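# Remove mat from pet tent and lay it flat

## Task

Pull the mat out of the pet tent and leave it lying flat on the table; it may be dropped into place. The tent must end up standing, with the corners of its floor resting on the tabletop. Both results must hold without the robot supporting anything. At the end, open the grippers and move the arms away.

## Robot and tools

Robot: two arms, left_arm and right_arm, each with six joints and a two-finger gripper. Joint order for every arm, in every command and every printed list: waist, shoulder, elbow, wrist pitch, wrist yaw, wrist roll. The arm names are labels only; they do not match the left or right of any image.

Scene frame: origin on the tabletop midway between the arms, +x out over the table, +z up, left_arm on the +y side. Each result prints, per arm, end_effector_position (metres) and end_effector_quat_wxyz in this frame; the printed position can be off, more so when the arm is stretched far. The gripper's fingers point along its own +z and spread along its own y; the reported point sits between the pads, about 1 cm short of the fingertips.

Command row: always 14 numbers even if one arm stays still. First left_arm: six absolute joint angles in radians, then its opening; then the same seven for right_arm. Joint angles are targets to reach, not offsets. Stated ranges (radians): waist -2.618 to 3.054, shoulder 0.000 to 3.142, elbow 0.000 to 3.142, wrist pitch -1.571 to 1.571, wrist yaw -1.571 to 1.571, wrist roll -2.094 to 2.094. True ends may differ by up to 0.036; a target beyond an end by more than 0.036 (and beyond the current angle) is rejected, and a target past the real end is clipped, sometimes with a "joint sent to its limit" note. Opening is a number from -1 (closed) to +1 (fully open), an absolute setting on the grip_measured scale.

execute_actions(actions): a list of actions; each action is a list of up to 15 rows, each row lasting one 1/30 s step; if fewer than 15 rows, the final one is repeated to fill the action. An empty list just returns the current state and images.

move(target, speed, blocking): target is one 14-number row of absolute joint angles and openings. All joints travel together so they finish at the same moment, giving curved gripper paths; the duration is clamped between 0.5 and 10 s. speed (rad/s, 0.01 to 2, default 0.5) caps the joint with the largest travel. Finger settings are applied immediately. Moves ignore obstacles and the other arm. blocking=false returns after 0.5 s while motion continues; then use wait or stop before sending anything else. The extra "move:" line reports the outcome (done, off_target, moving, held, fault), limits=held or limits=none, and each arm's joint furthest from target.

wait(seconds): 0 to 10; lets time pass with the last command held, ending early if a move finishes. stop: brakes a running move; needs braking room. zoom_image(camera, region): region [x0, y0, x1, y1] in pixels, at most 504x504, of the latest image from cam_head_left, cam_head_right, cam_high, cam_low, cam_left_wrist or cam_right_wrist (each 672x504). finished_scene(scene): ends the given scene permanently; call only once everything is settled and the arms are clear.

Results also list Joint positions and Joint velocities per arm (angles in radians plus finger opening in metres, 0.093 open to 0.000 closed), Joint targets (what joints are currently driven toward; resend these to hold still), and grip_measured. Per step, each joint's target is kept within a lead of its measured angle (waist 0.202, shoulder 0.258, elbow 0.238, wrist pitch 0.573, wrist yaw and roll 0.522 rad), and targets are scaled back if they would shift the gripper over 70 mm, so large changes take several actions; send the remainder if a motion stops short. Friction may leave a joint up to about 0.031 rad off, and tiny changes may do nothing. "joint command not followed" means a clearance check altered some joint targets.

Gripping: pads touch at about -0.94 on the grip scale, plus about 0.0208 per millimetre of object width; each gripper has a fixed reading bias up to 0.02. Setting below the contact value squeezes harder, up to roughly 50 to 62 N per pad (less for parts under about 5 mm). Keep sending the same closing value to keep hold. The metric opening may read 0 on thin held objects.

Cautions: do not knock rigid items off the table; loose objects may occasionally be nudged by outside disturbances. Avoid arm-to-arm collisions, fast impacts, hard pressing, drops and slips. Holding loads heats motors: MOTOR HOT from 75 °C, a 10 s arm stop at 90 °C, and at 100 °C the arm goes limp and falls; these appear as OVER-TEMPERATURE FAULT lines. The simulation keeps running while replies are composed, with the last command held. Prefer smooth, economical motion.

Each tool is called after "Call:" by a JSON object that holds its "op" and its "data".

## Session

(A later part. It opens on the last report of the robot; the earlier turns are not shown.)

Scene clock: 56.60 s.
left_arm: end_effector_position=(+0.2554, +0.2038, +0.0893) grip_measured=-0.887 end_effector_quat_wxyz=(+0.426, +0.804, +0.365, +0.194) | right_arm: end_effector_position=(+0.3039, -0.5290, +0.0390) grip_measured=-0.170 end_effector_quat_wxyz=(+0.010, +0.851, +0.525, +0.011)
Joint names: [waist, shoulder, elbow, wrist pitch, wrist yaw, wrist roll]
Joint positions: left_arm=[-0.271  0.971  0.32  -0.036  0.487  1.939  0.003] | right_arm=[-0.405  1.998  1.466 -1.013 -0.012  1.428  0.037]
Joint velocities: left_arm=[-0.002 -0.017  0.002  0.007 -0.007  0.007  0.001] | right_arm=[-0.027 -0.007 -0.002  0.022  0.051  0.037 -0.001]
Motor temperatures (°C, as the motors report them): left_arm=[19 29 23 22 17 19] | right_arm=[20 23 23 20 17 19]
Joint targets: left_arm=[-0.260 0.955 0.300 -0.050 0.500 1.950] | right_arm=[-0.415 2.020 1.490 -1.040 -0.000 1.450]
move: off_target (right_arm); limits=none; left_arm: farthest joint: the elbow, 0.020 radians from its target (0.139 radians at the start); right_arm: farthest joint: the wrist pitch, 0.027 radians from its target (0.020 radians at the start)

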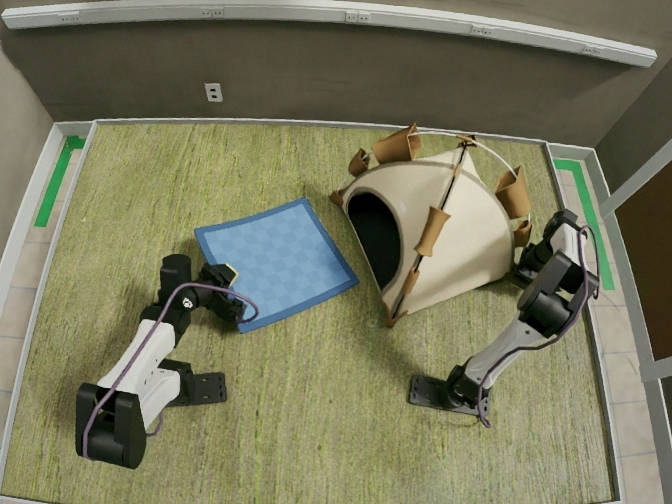

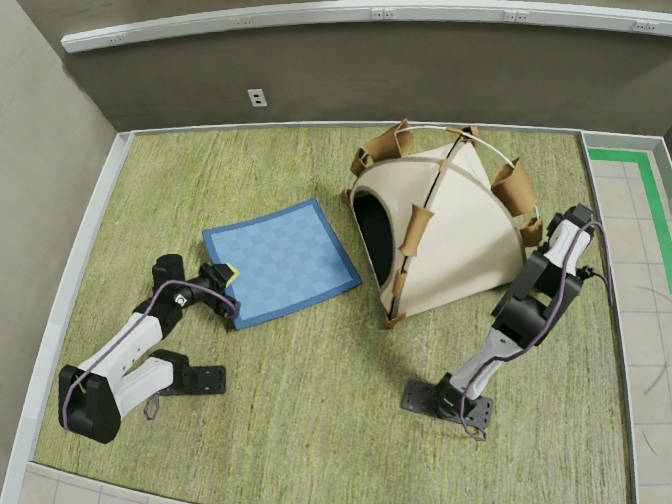

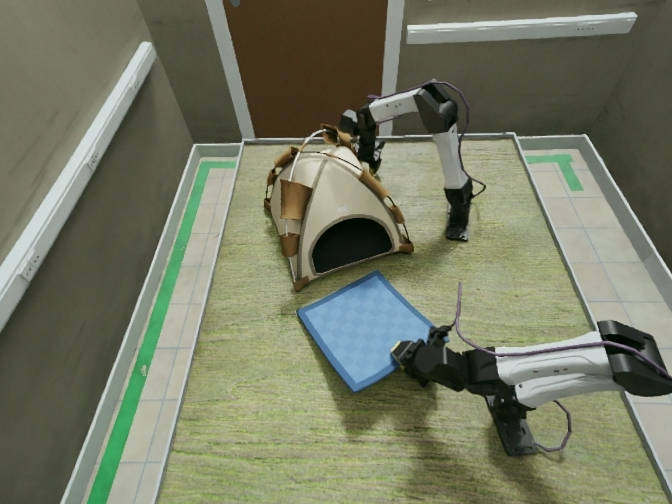

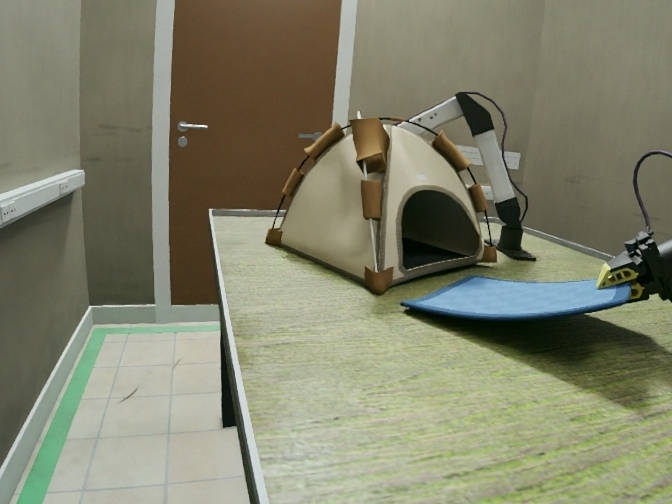

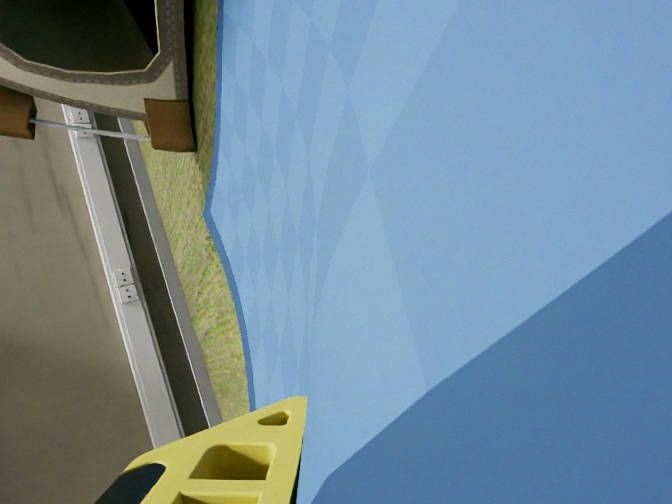

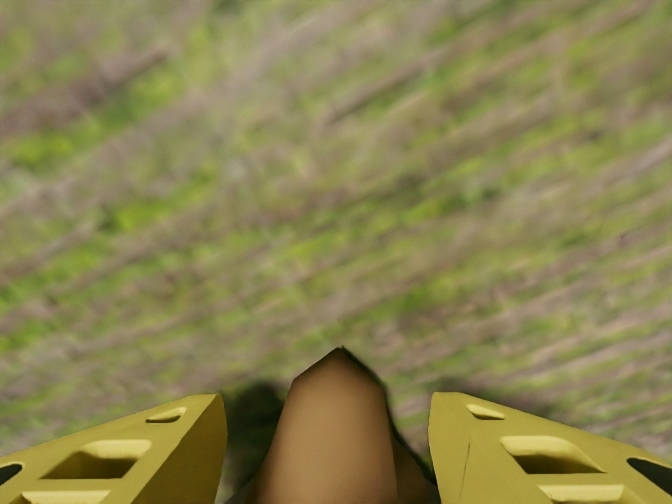

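Call:
{"op": "execute_actions", "data": {"actions": []}}

Scene clock: 58.27 s.
left_arm: end_effector_position=(+0.2554, +0.2038, +0.0893) grip_measured=-0.887 end_effector_quat_wxyz=(+0.426, +0.805, +0.365, +0.194) | right_arm: end_effector_position=(+0.3039, -0.5290, +0.0390) grip_measured=-0.170 end_effector_quat_wxyz=(+0.010, +0.851, +0.525, +0.011)
Joint names: [waist, shoulder, elbow, wrist pitch, wrist yaw, wrist roll]
Joint positions: left_arm=[-0.271  0.971  0.32  -0.037  0.487  1.94   0.003] | right_arm=[-0.405  1.998  1.466 -1.013 -0.012  1.428  0.037]
Joint velocities: left_arm=[-0.002 -0.017 -0.012  0.095 -0.051  0.007  0.   ] | right_arm=[ 0.012  0.002 -0.007 -0.095 -0.037 -0.037 -0.002]
Motor temperatures (°C, as the motors report them): left_arm=[19 28 23 22 17 19] | right_arm=[20 23 24 20 17 19]
Joint targets: left_arm=[-0.260 0.955 0.300 -0.050 0.500 1.950] | right_arm=[-0.415 2.020 1.490 -1.040 -0.000 1.450]

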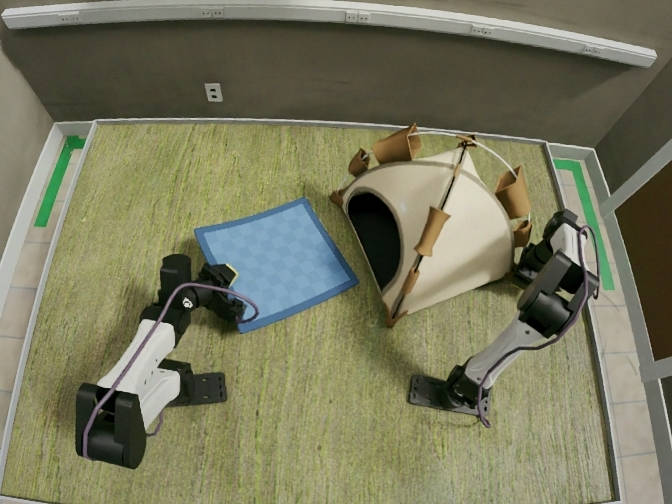

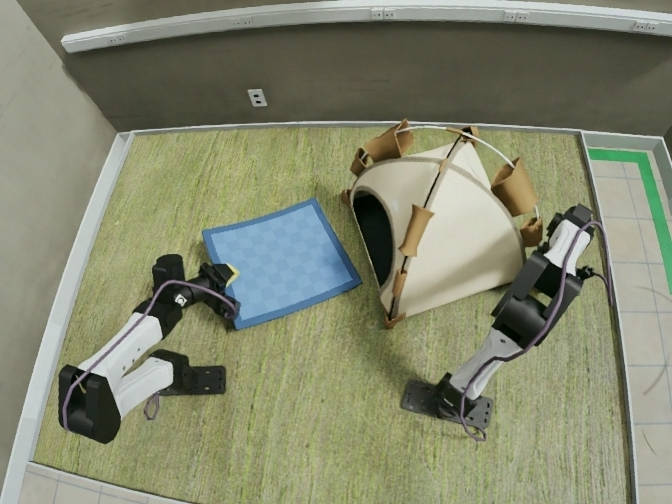

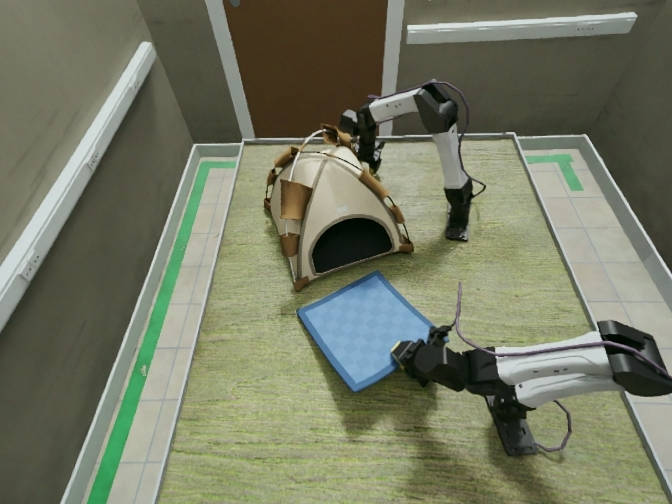

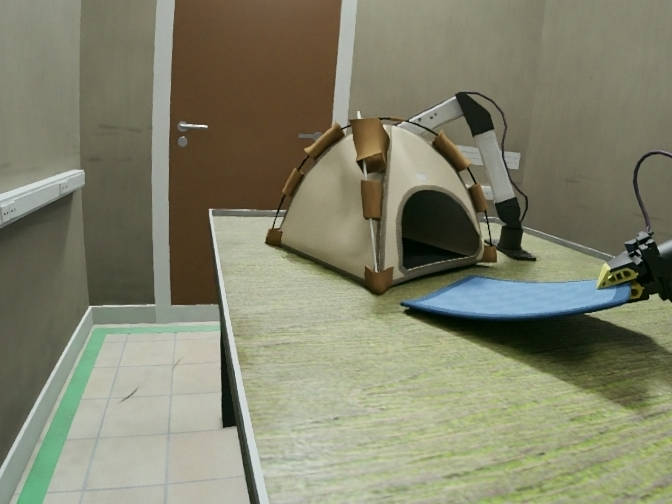

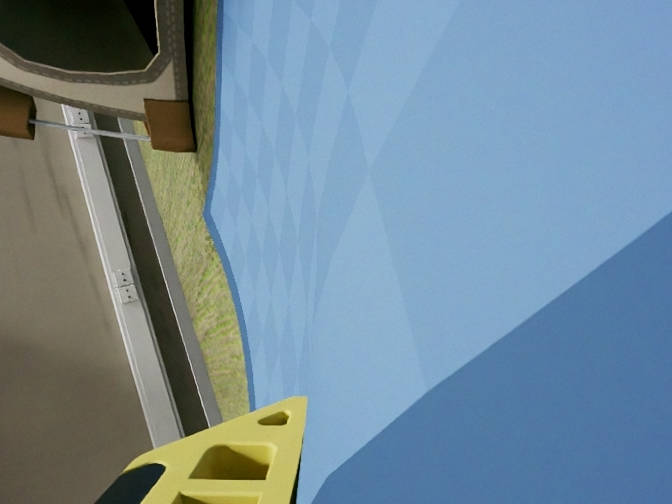

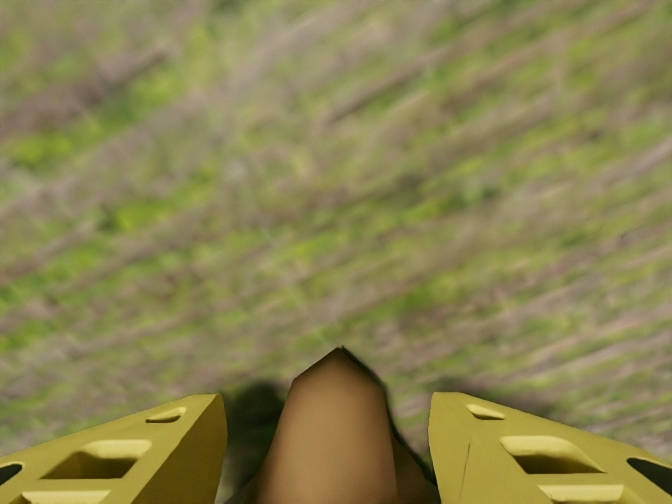

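Call:
{"op": "move", "data": {"target": [-0.26,0.955,0.30,-0.2,0.5,1.95,-0.9,-0.415,2.02,1.49,-1.04,0,1.45,0.9], "speed": 0.3}}

Call:
{"op": "move", "data": {"target": [-0.26,0.955,0.30,-0.2,0.5,1.95,0.0,-0.5,2.02,1.49,-1.04,0,1.45,0.9], "speed": 0.2}}

Call:
{"op": "move", "data": {"target": [0.15,0.90,0.30,-0.2,0.5,1.95,0.0,-0.7,2.0,1.49,-1.04,0,1.45,0.9], "speed": 0.3}}

Scene clock: 60.00 s.
left_arm: end_effector_position=(+0.2336, +0.2063, +0.0662) grip_measured=-0.887 end_effector_quat_wxyz=(+0.393, +0.820, +0.392, +0.140) | right_arm: end_effector_position=(+0.2994, -0.5284, +0.0389) grip_measured=+0.898 end_effector_quat_wxyz=(+0.003, +0.855, +0.519, +0.005)
Joint names: [waist, shoulder, elbow, wrist pitch, wrist yaw, wrist roll]
Joint positions: left_arm=[-0.271  0.971  0.32  -0.18   0.488  1.941  0.003] | right_arm=[-0.408  1.998  1.466 -1.029 -0.007  1.44   0.088]
Joint velocities: left_arm=[-0.012 -0.002 -0.007 -0.022 -0.007 -0.051 -0.001] | right_arm=[ 0.007 -0.007  0.012 -0.022 -0.007 -0.007  0.   ]
Motor temperatures (°C, as the motors report them): left_arm=[19 28 23 22 17 19] | right_arm=[20 24 24 20 17 19]
Joint targets: left_arm=[-0.260 0.955 0.300 -0.200 0.500 1.950] | right_arm=[-0.415 2.020 1.490 -1.040 -0.000 1.450]
move: off_target (right_arm); limits=none; left_arm: farthest joint: the elbow, 0.020 radians from its target (0.020 radians at the start); right_arm: farthest joint: the elbow, 0.024 radians from its target (0.024 radians at the start)

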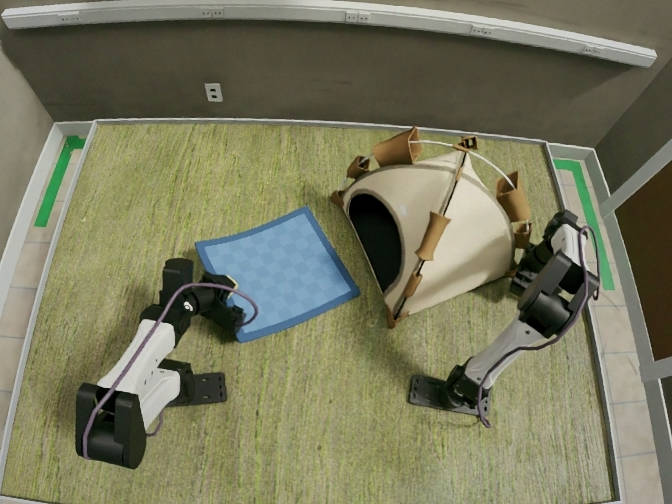

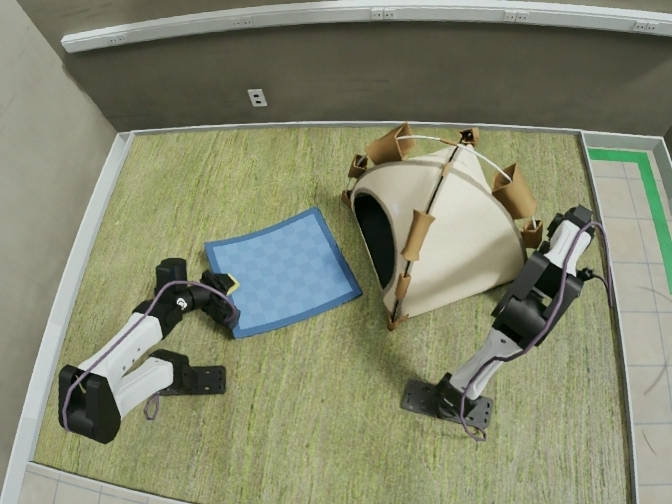

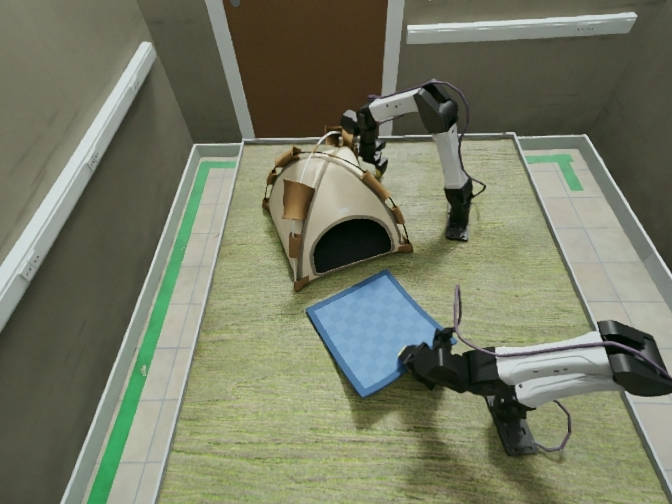

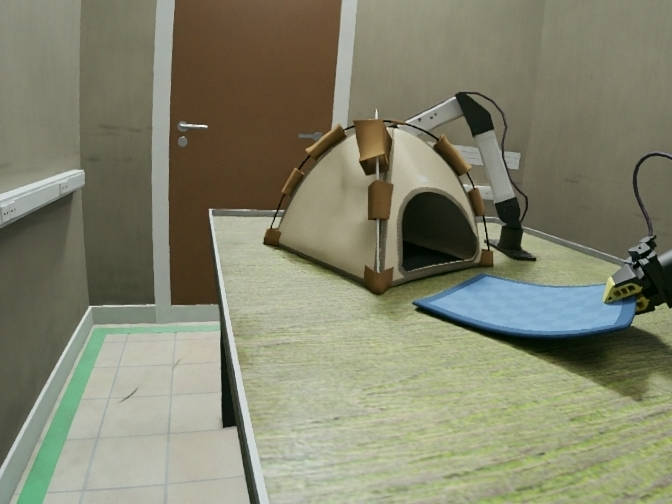

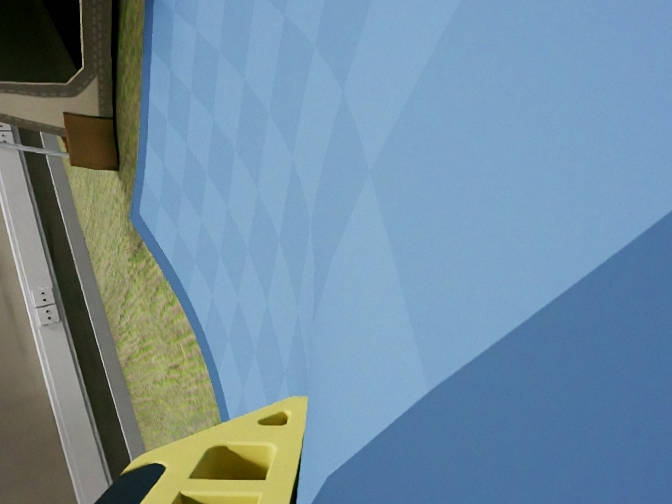

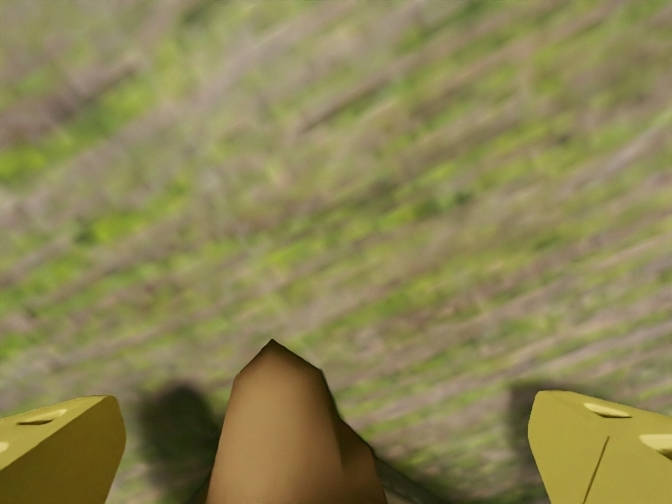

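Scene clock: 60.83 s.
left_arm: end_effector_position=(+0.2319, +0.2061, +0.0649) grip_measured=-0.003 end_effector_quat_wxyz=(+0.391, +0.821, +0.393, +0.136) | right_arm: end_effector_position=(+0.2791, -0.5550, +0.0389) grip_measured=+0.898 end_effector_quat_wxyz=(+0.004, +0.877, +0.480, +0.004)
Joint names: [waist, shoulder, elbow, wrist pitch, wrist yaw, wrist roll]
Joint positions: left_arm=[-0.271  0.971  0.32  -0.189  0.49   1.942  0.045] | right_arm=[-0.497  1.998  1.466 -1.029 -0.005  1.441  0.088]
Joint velocities: left_arm=[ 0.002  0.007 -0.007 -0.037 -0.037 -0.022  0.   ] | right_arm=[ 0.007  0.002 -0.002 -0.051  0.081  0.007  0.   ]
Motor temperatures (°C, as the motors report them): left_arm=[19 28 23 22 17 19] | right_arm=[20 24 24 20 17 19]
Joint targets: left_arm=[-0.260 0.955 0.300 -0.200 0.500 1.950] | right_arm=[-0.500 2.020 1.490 -1.040 -0.000 1.450]
move: off_target (right_arm); limits=none; left_arm: farthest joint: the elbow, 0.020 radians from its target (0.020 radians at the start); right_arm: farthest joint: the elbow, 0.024 radians from its target (0.024 radians at the start)

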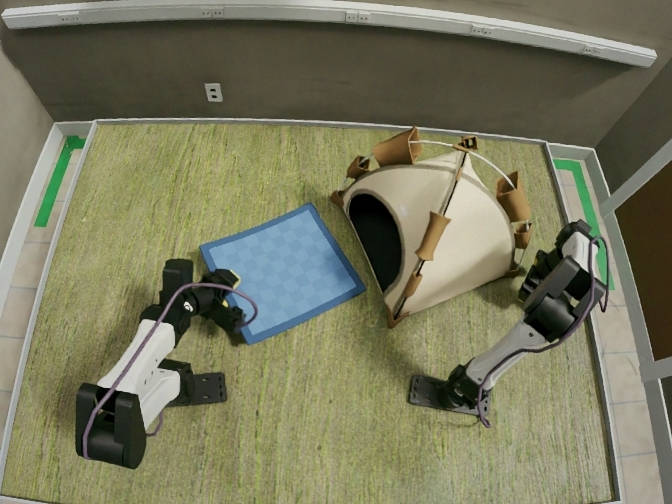

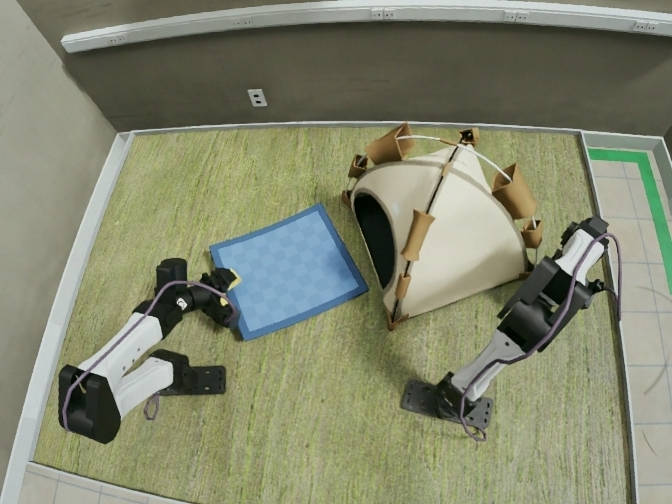

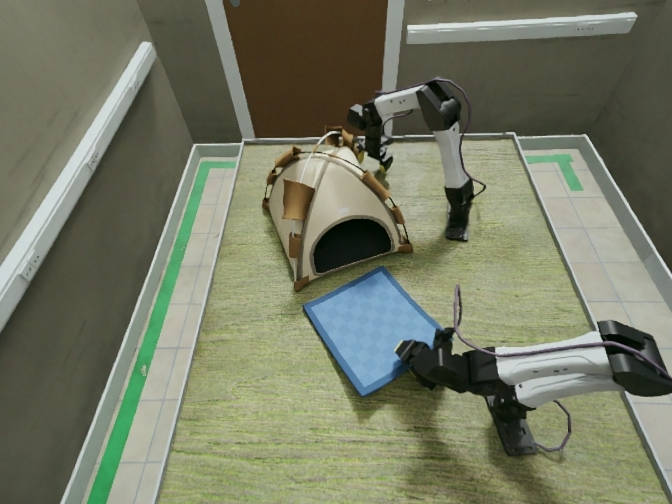

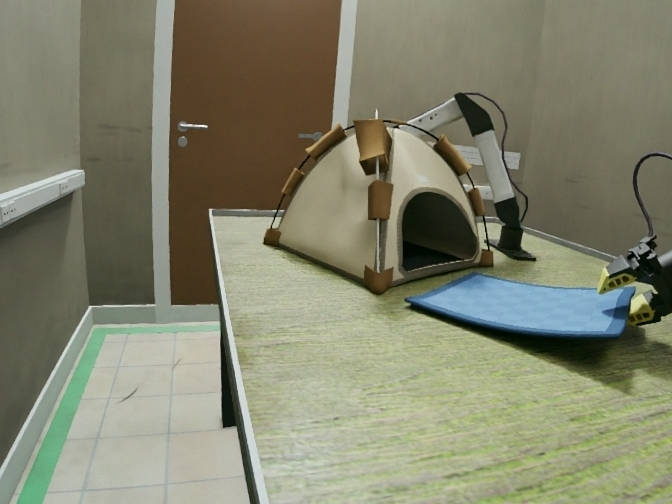

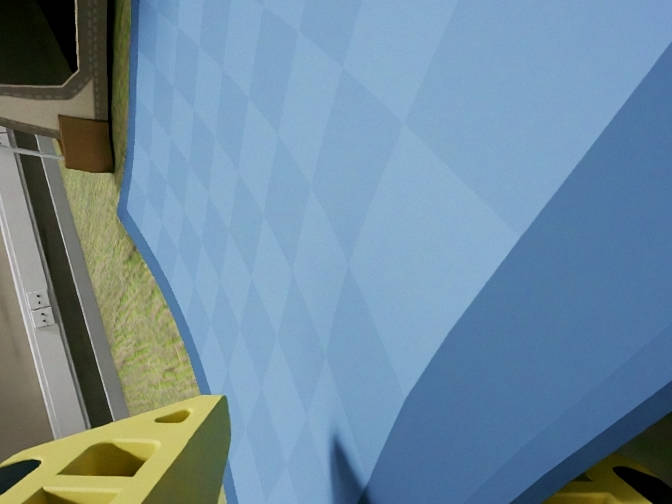

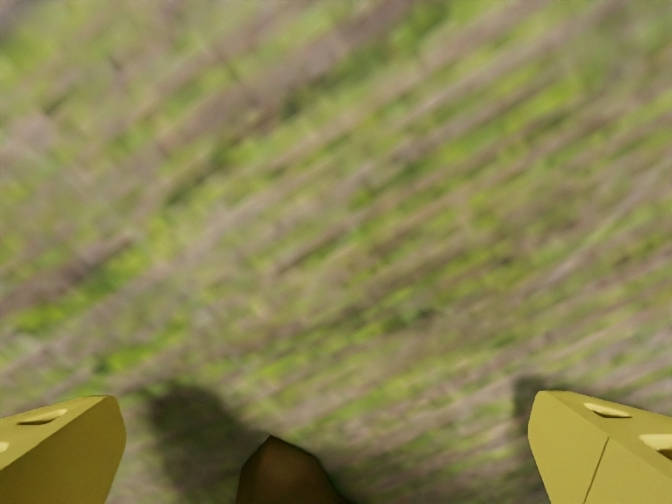

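Scene clock: 62.57 s.
left_arm: end_effector_position=(+0.2572, +0.3105, +0.0781) grip_measured=-0.003 end_effector_quat_wxyz=(+0.366, +0.721, +0.539, +0.235) | right_arm: end_effector_position=(+0.2260, -0.6069, +0.0389) grip_measured=+0.898 end_effector_quat_wxyz=(+0.004, +0.921, +0.391, +0.003)
Joint names: [waist, shoulder, elbow, wrist pitch, wrist yaw, wrist roll]
Joint positions: left_arm=[ 0.138  0.915  0.32  -0.189  0.494  1.942  0.045] | right_arm=[-0.696  1.998  1.466 -1.029 -0.004  1.441  0.088]
Joint velocities: left_arm=[ 0.007 -0.017  0.012 -0.022 -0.051 -0.051  0.001] | right_arm=[-0.017  0.007  0.002  0.051  0.022 -0.007  0.002]
Motor temperatures (°C, as the motors report them): left_arm=[19 27 24 22 17 19] | right_arm=[20 24 24 20 17 19]
Joint targets: left_arm=[0.150 0.900 0.300 -0.200 0.500 1.950] | right_arm=[-0.700 2.000 1.490 -1.040 0.000 1.450]
move: off_target (right_arm); limits=none; left_arm: farthest joint: the elbow, 0.020 radians from its target (0.020 radians at the start); right_arm: farthest joint: the elbow, 0.024 radians from its target (0.024 radians at the start)

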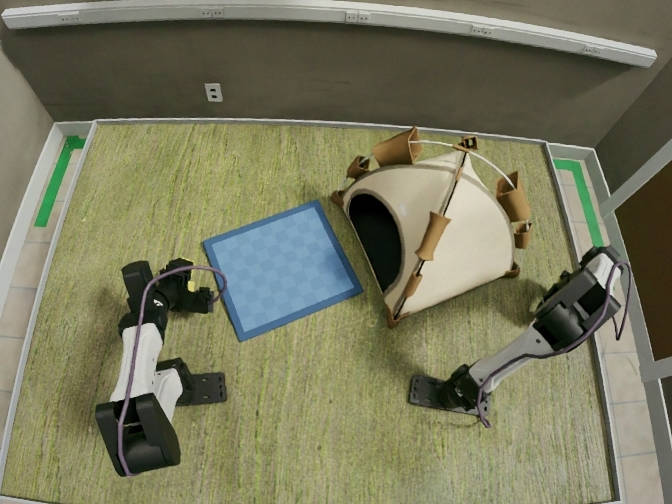

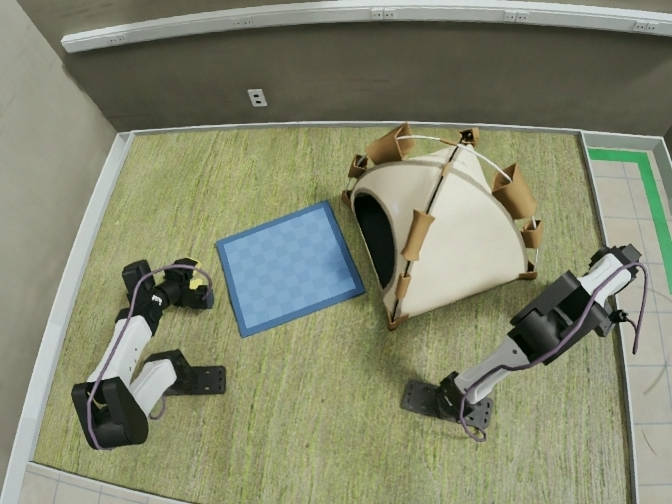

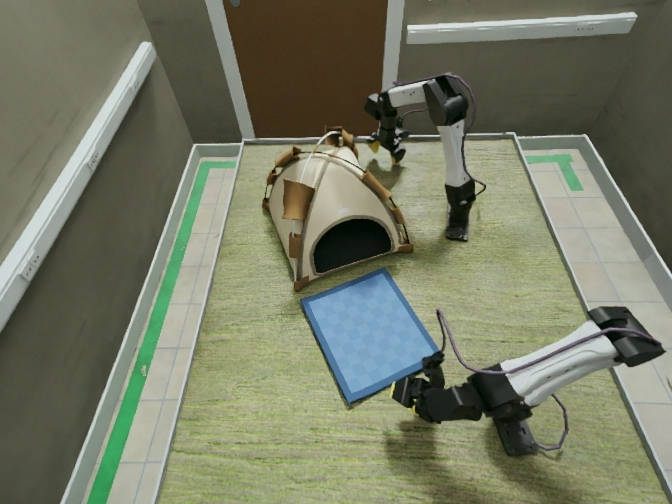

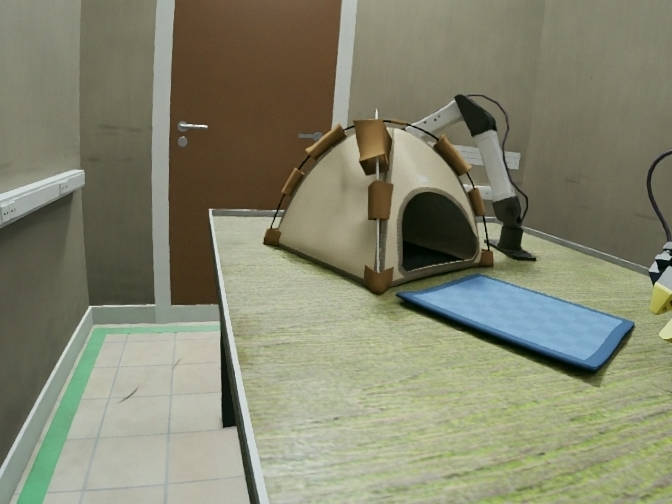

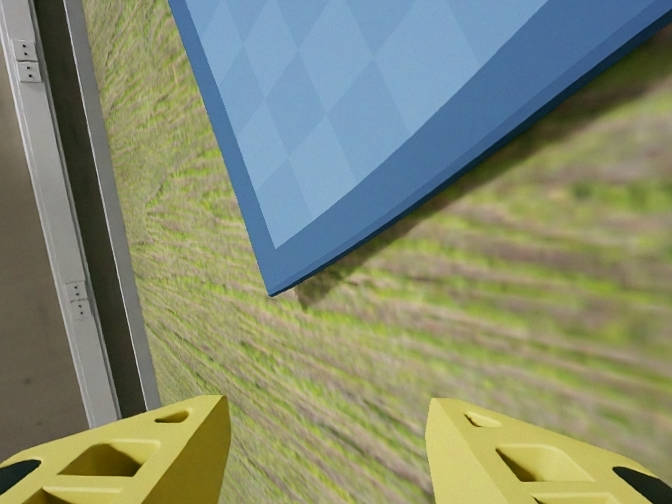

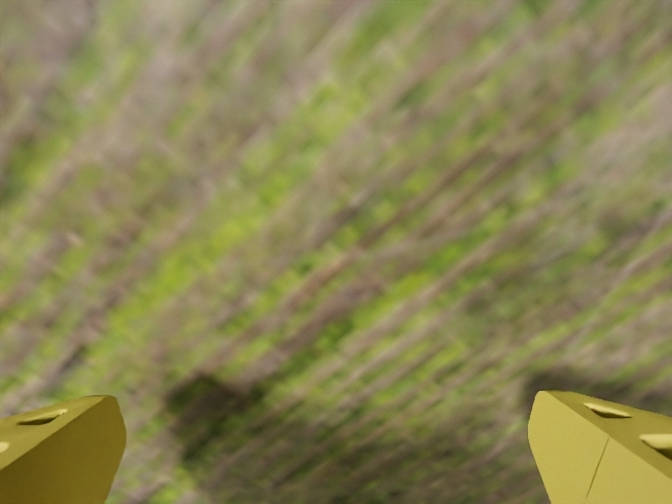

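Call:
{"op": "move", "data": {"target": [0.4,0.6,0.4,-0.2,0.2,1.5,0.2,-0.8,1.2,0.9,-0.8,0,1.0,0.9], "speed": 0.8}}

Scene clock: 64.83 s.
left_arm: end_effector_position=(+0.2440, +0.4259, +0.1666) grip_measured=+0.197 end_effector_quat_wxyz=(+0.352, +0.438, +0.715, +0.415) | right_arm: end_effector_position=(+0.1506, -0.5572, +0.1305) grip_measured=+0.898 end_effector_quat_wxyz=(+0.231, +0.820, +0.524, +0.004)
Joint names: [waist, shoulder, elbow, wrist pitch, wrist yaw, wrist roll]
Joint positions: left_arm=[ 0.389  0.614  0.375 -0.191  0.206  1.51   0.055] | right_arm=[-0.793  1.215  0.92  -0.81  -0.004  1.01   0.088]
Joint velocities: left_arm=[-0.007  0.002 -0.002 -0.066 -0.007 -0.037  0.   ] | right_arm=[-0.017  0.002 -0.007  0.037  0.022 -0.051 -0.   ]
Motor temperatures (°C, as the motors report them): left_arm=[19 27 24 22 17 19] | right_arm=[20 25 24 20 17 19]
Joint targets: left_arm=[0.400 0.600 0.400 -0.200 0.200 1.500] | right_arm=[-0.800 1.200 0.900 -0.800 0.000 1.000]
move: off_target (left_arm); limits=none; left_arm: farthest joint: the elbow, 0.025 radians from its target (0.080 radians at the start); right_arm: farthest joint: the elbow, 0.020 radians from its target (0.566 radians at the start)

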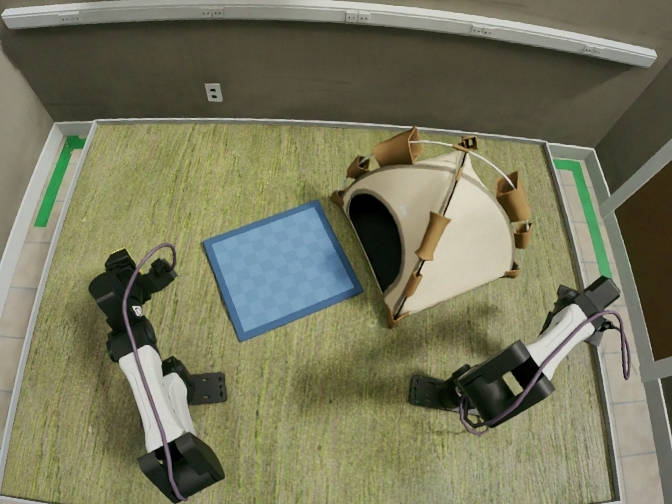

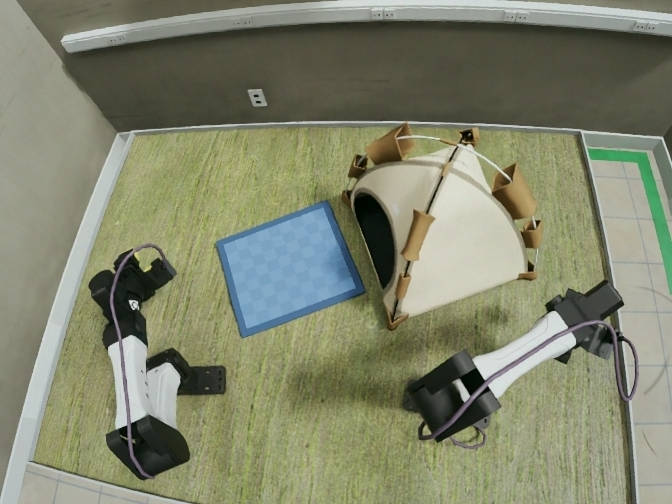

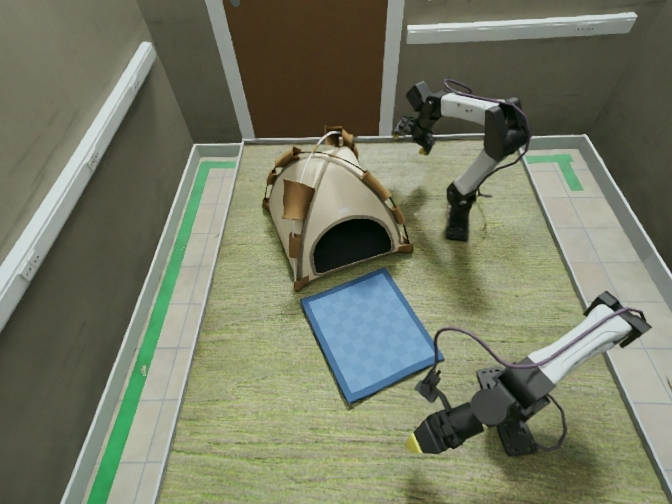

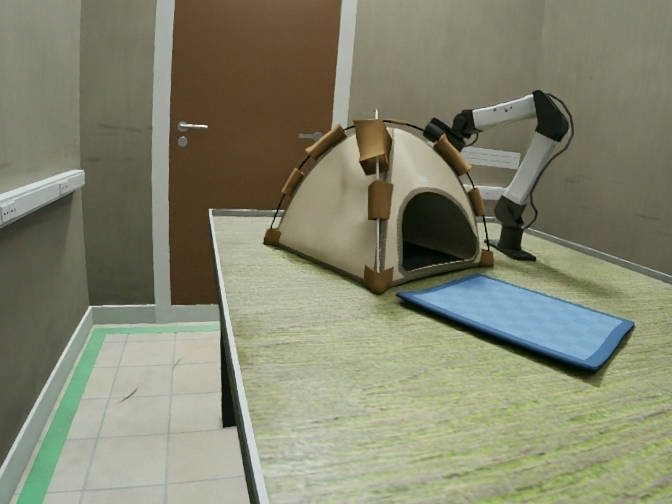

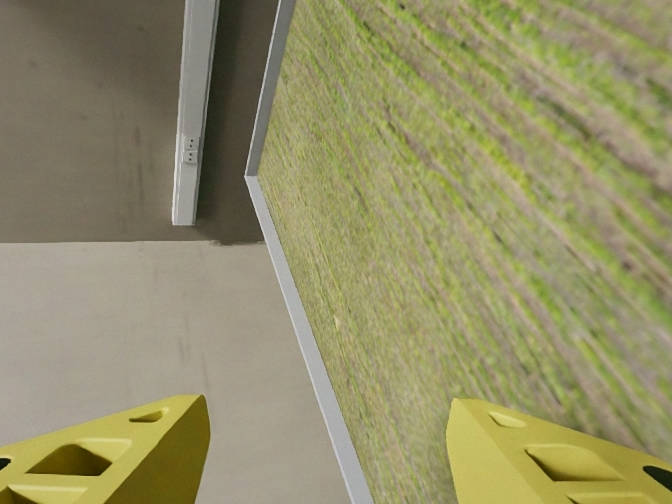

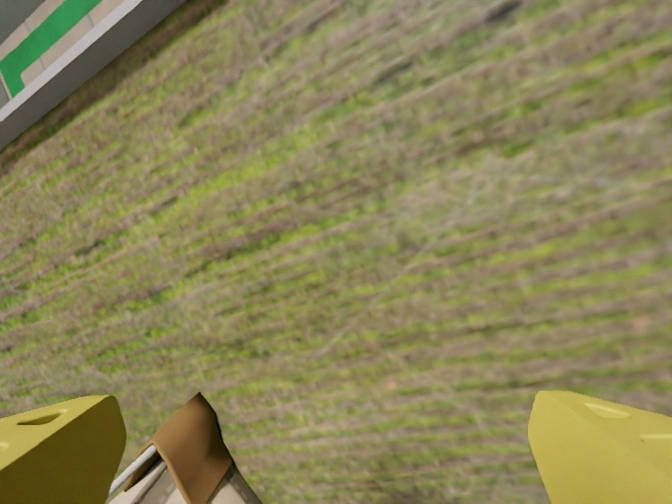

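Call:
{"op": "finished_scene", "data": {"scene": 1}}

The scene is finished: the task was done.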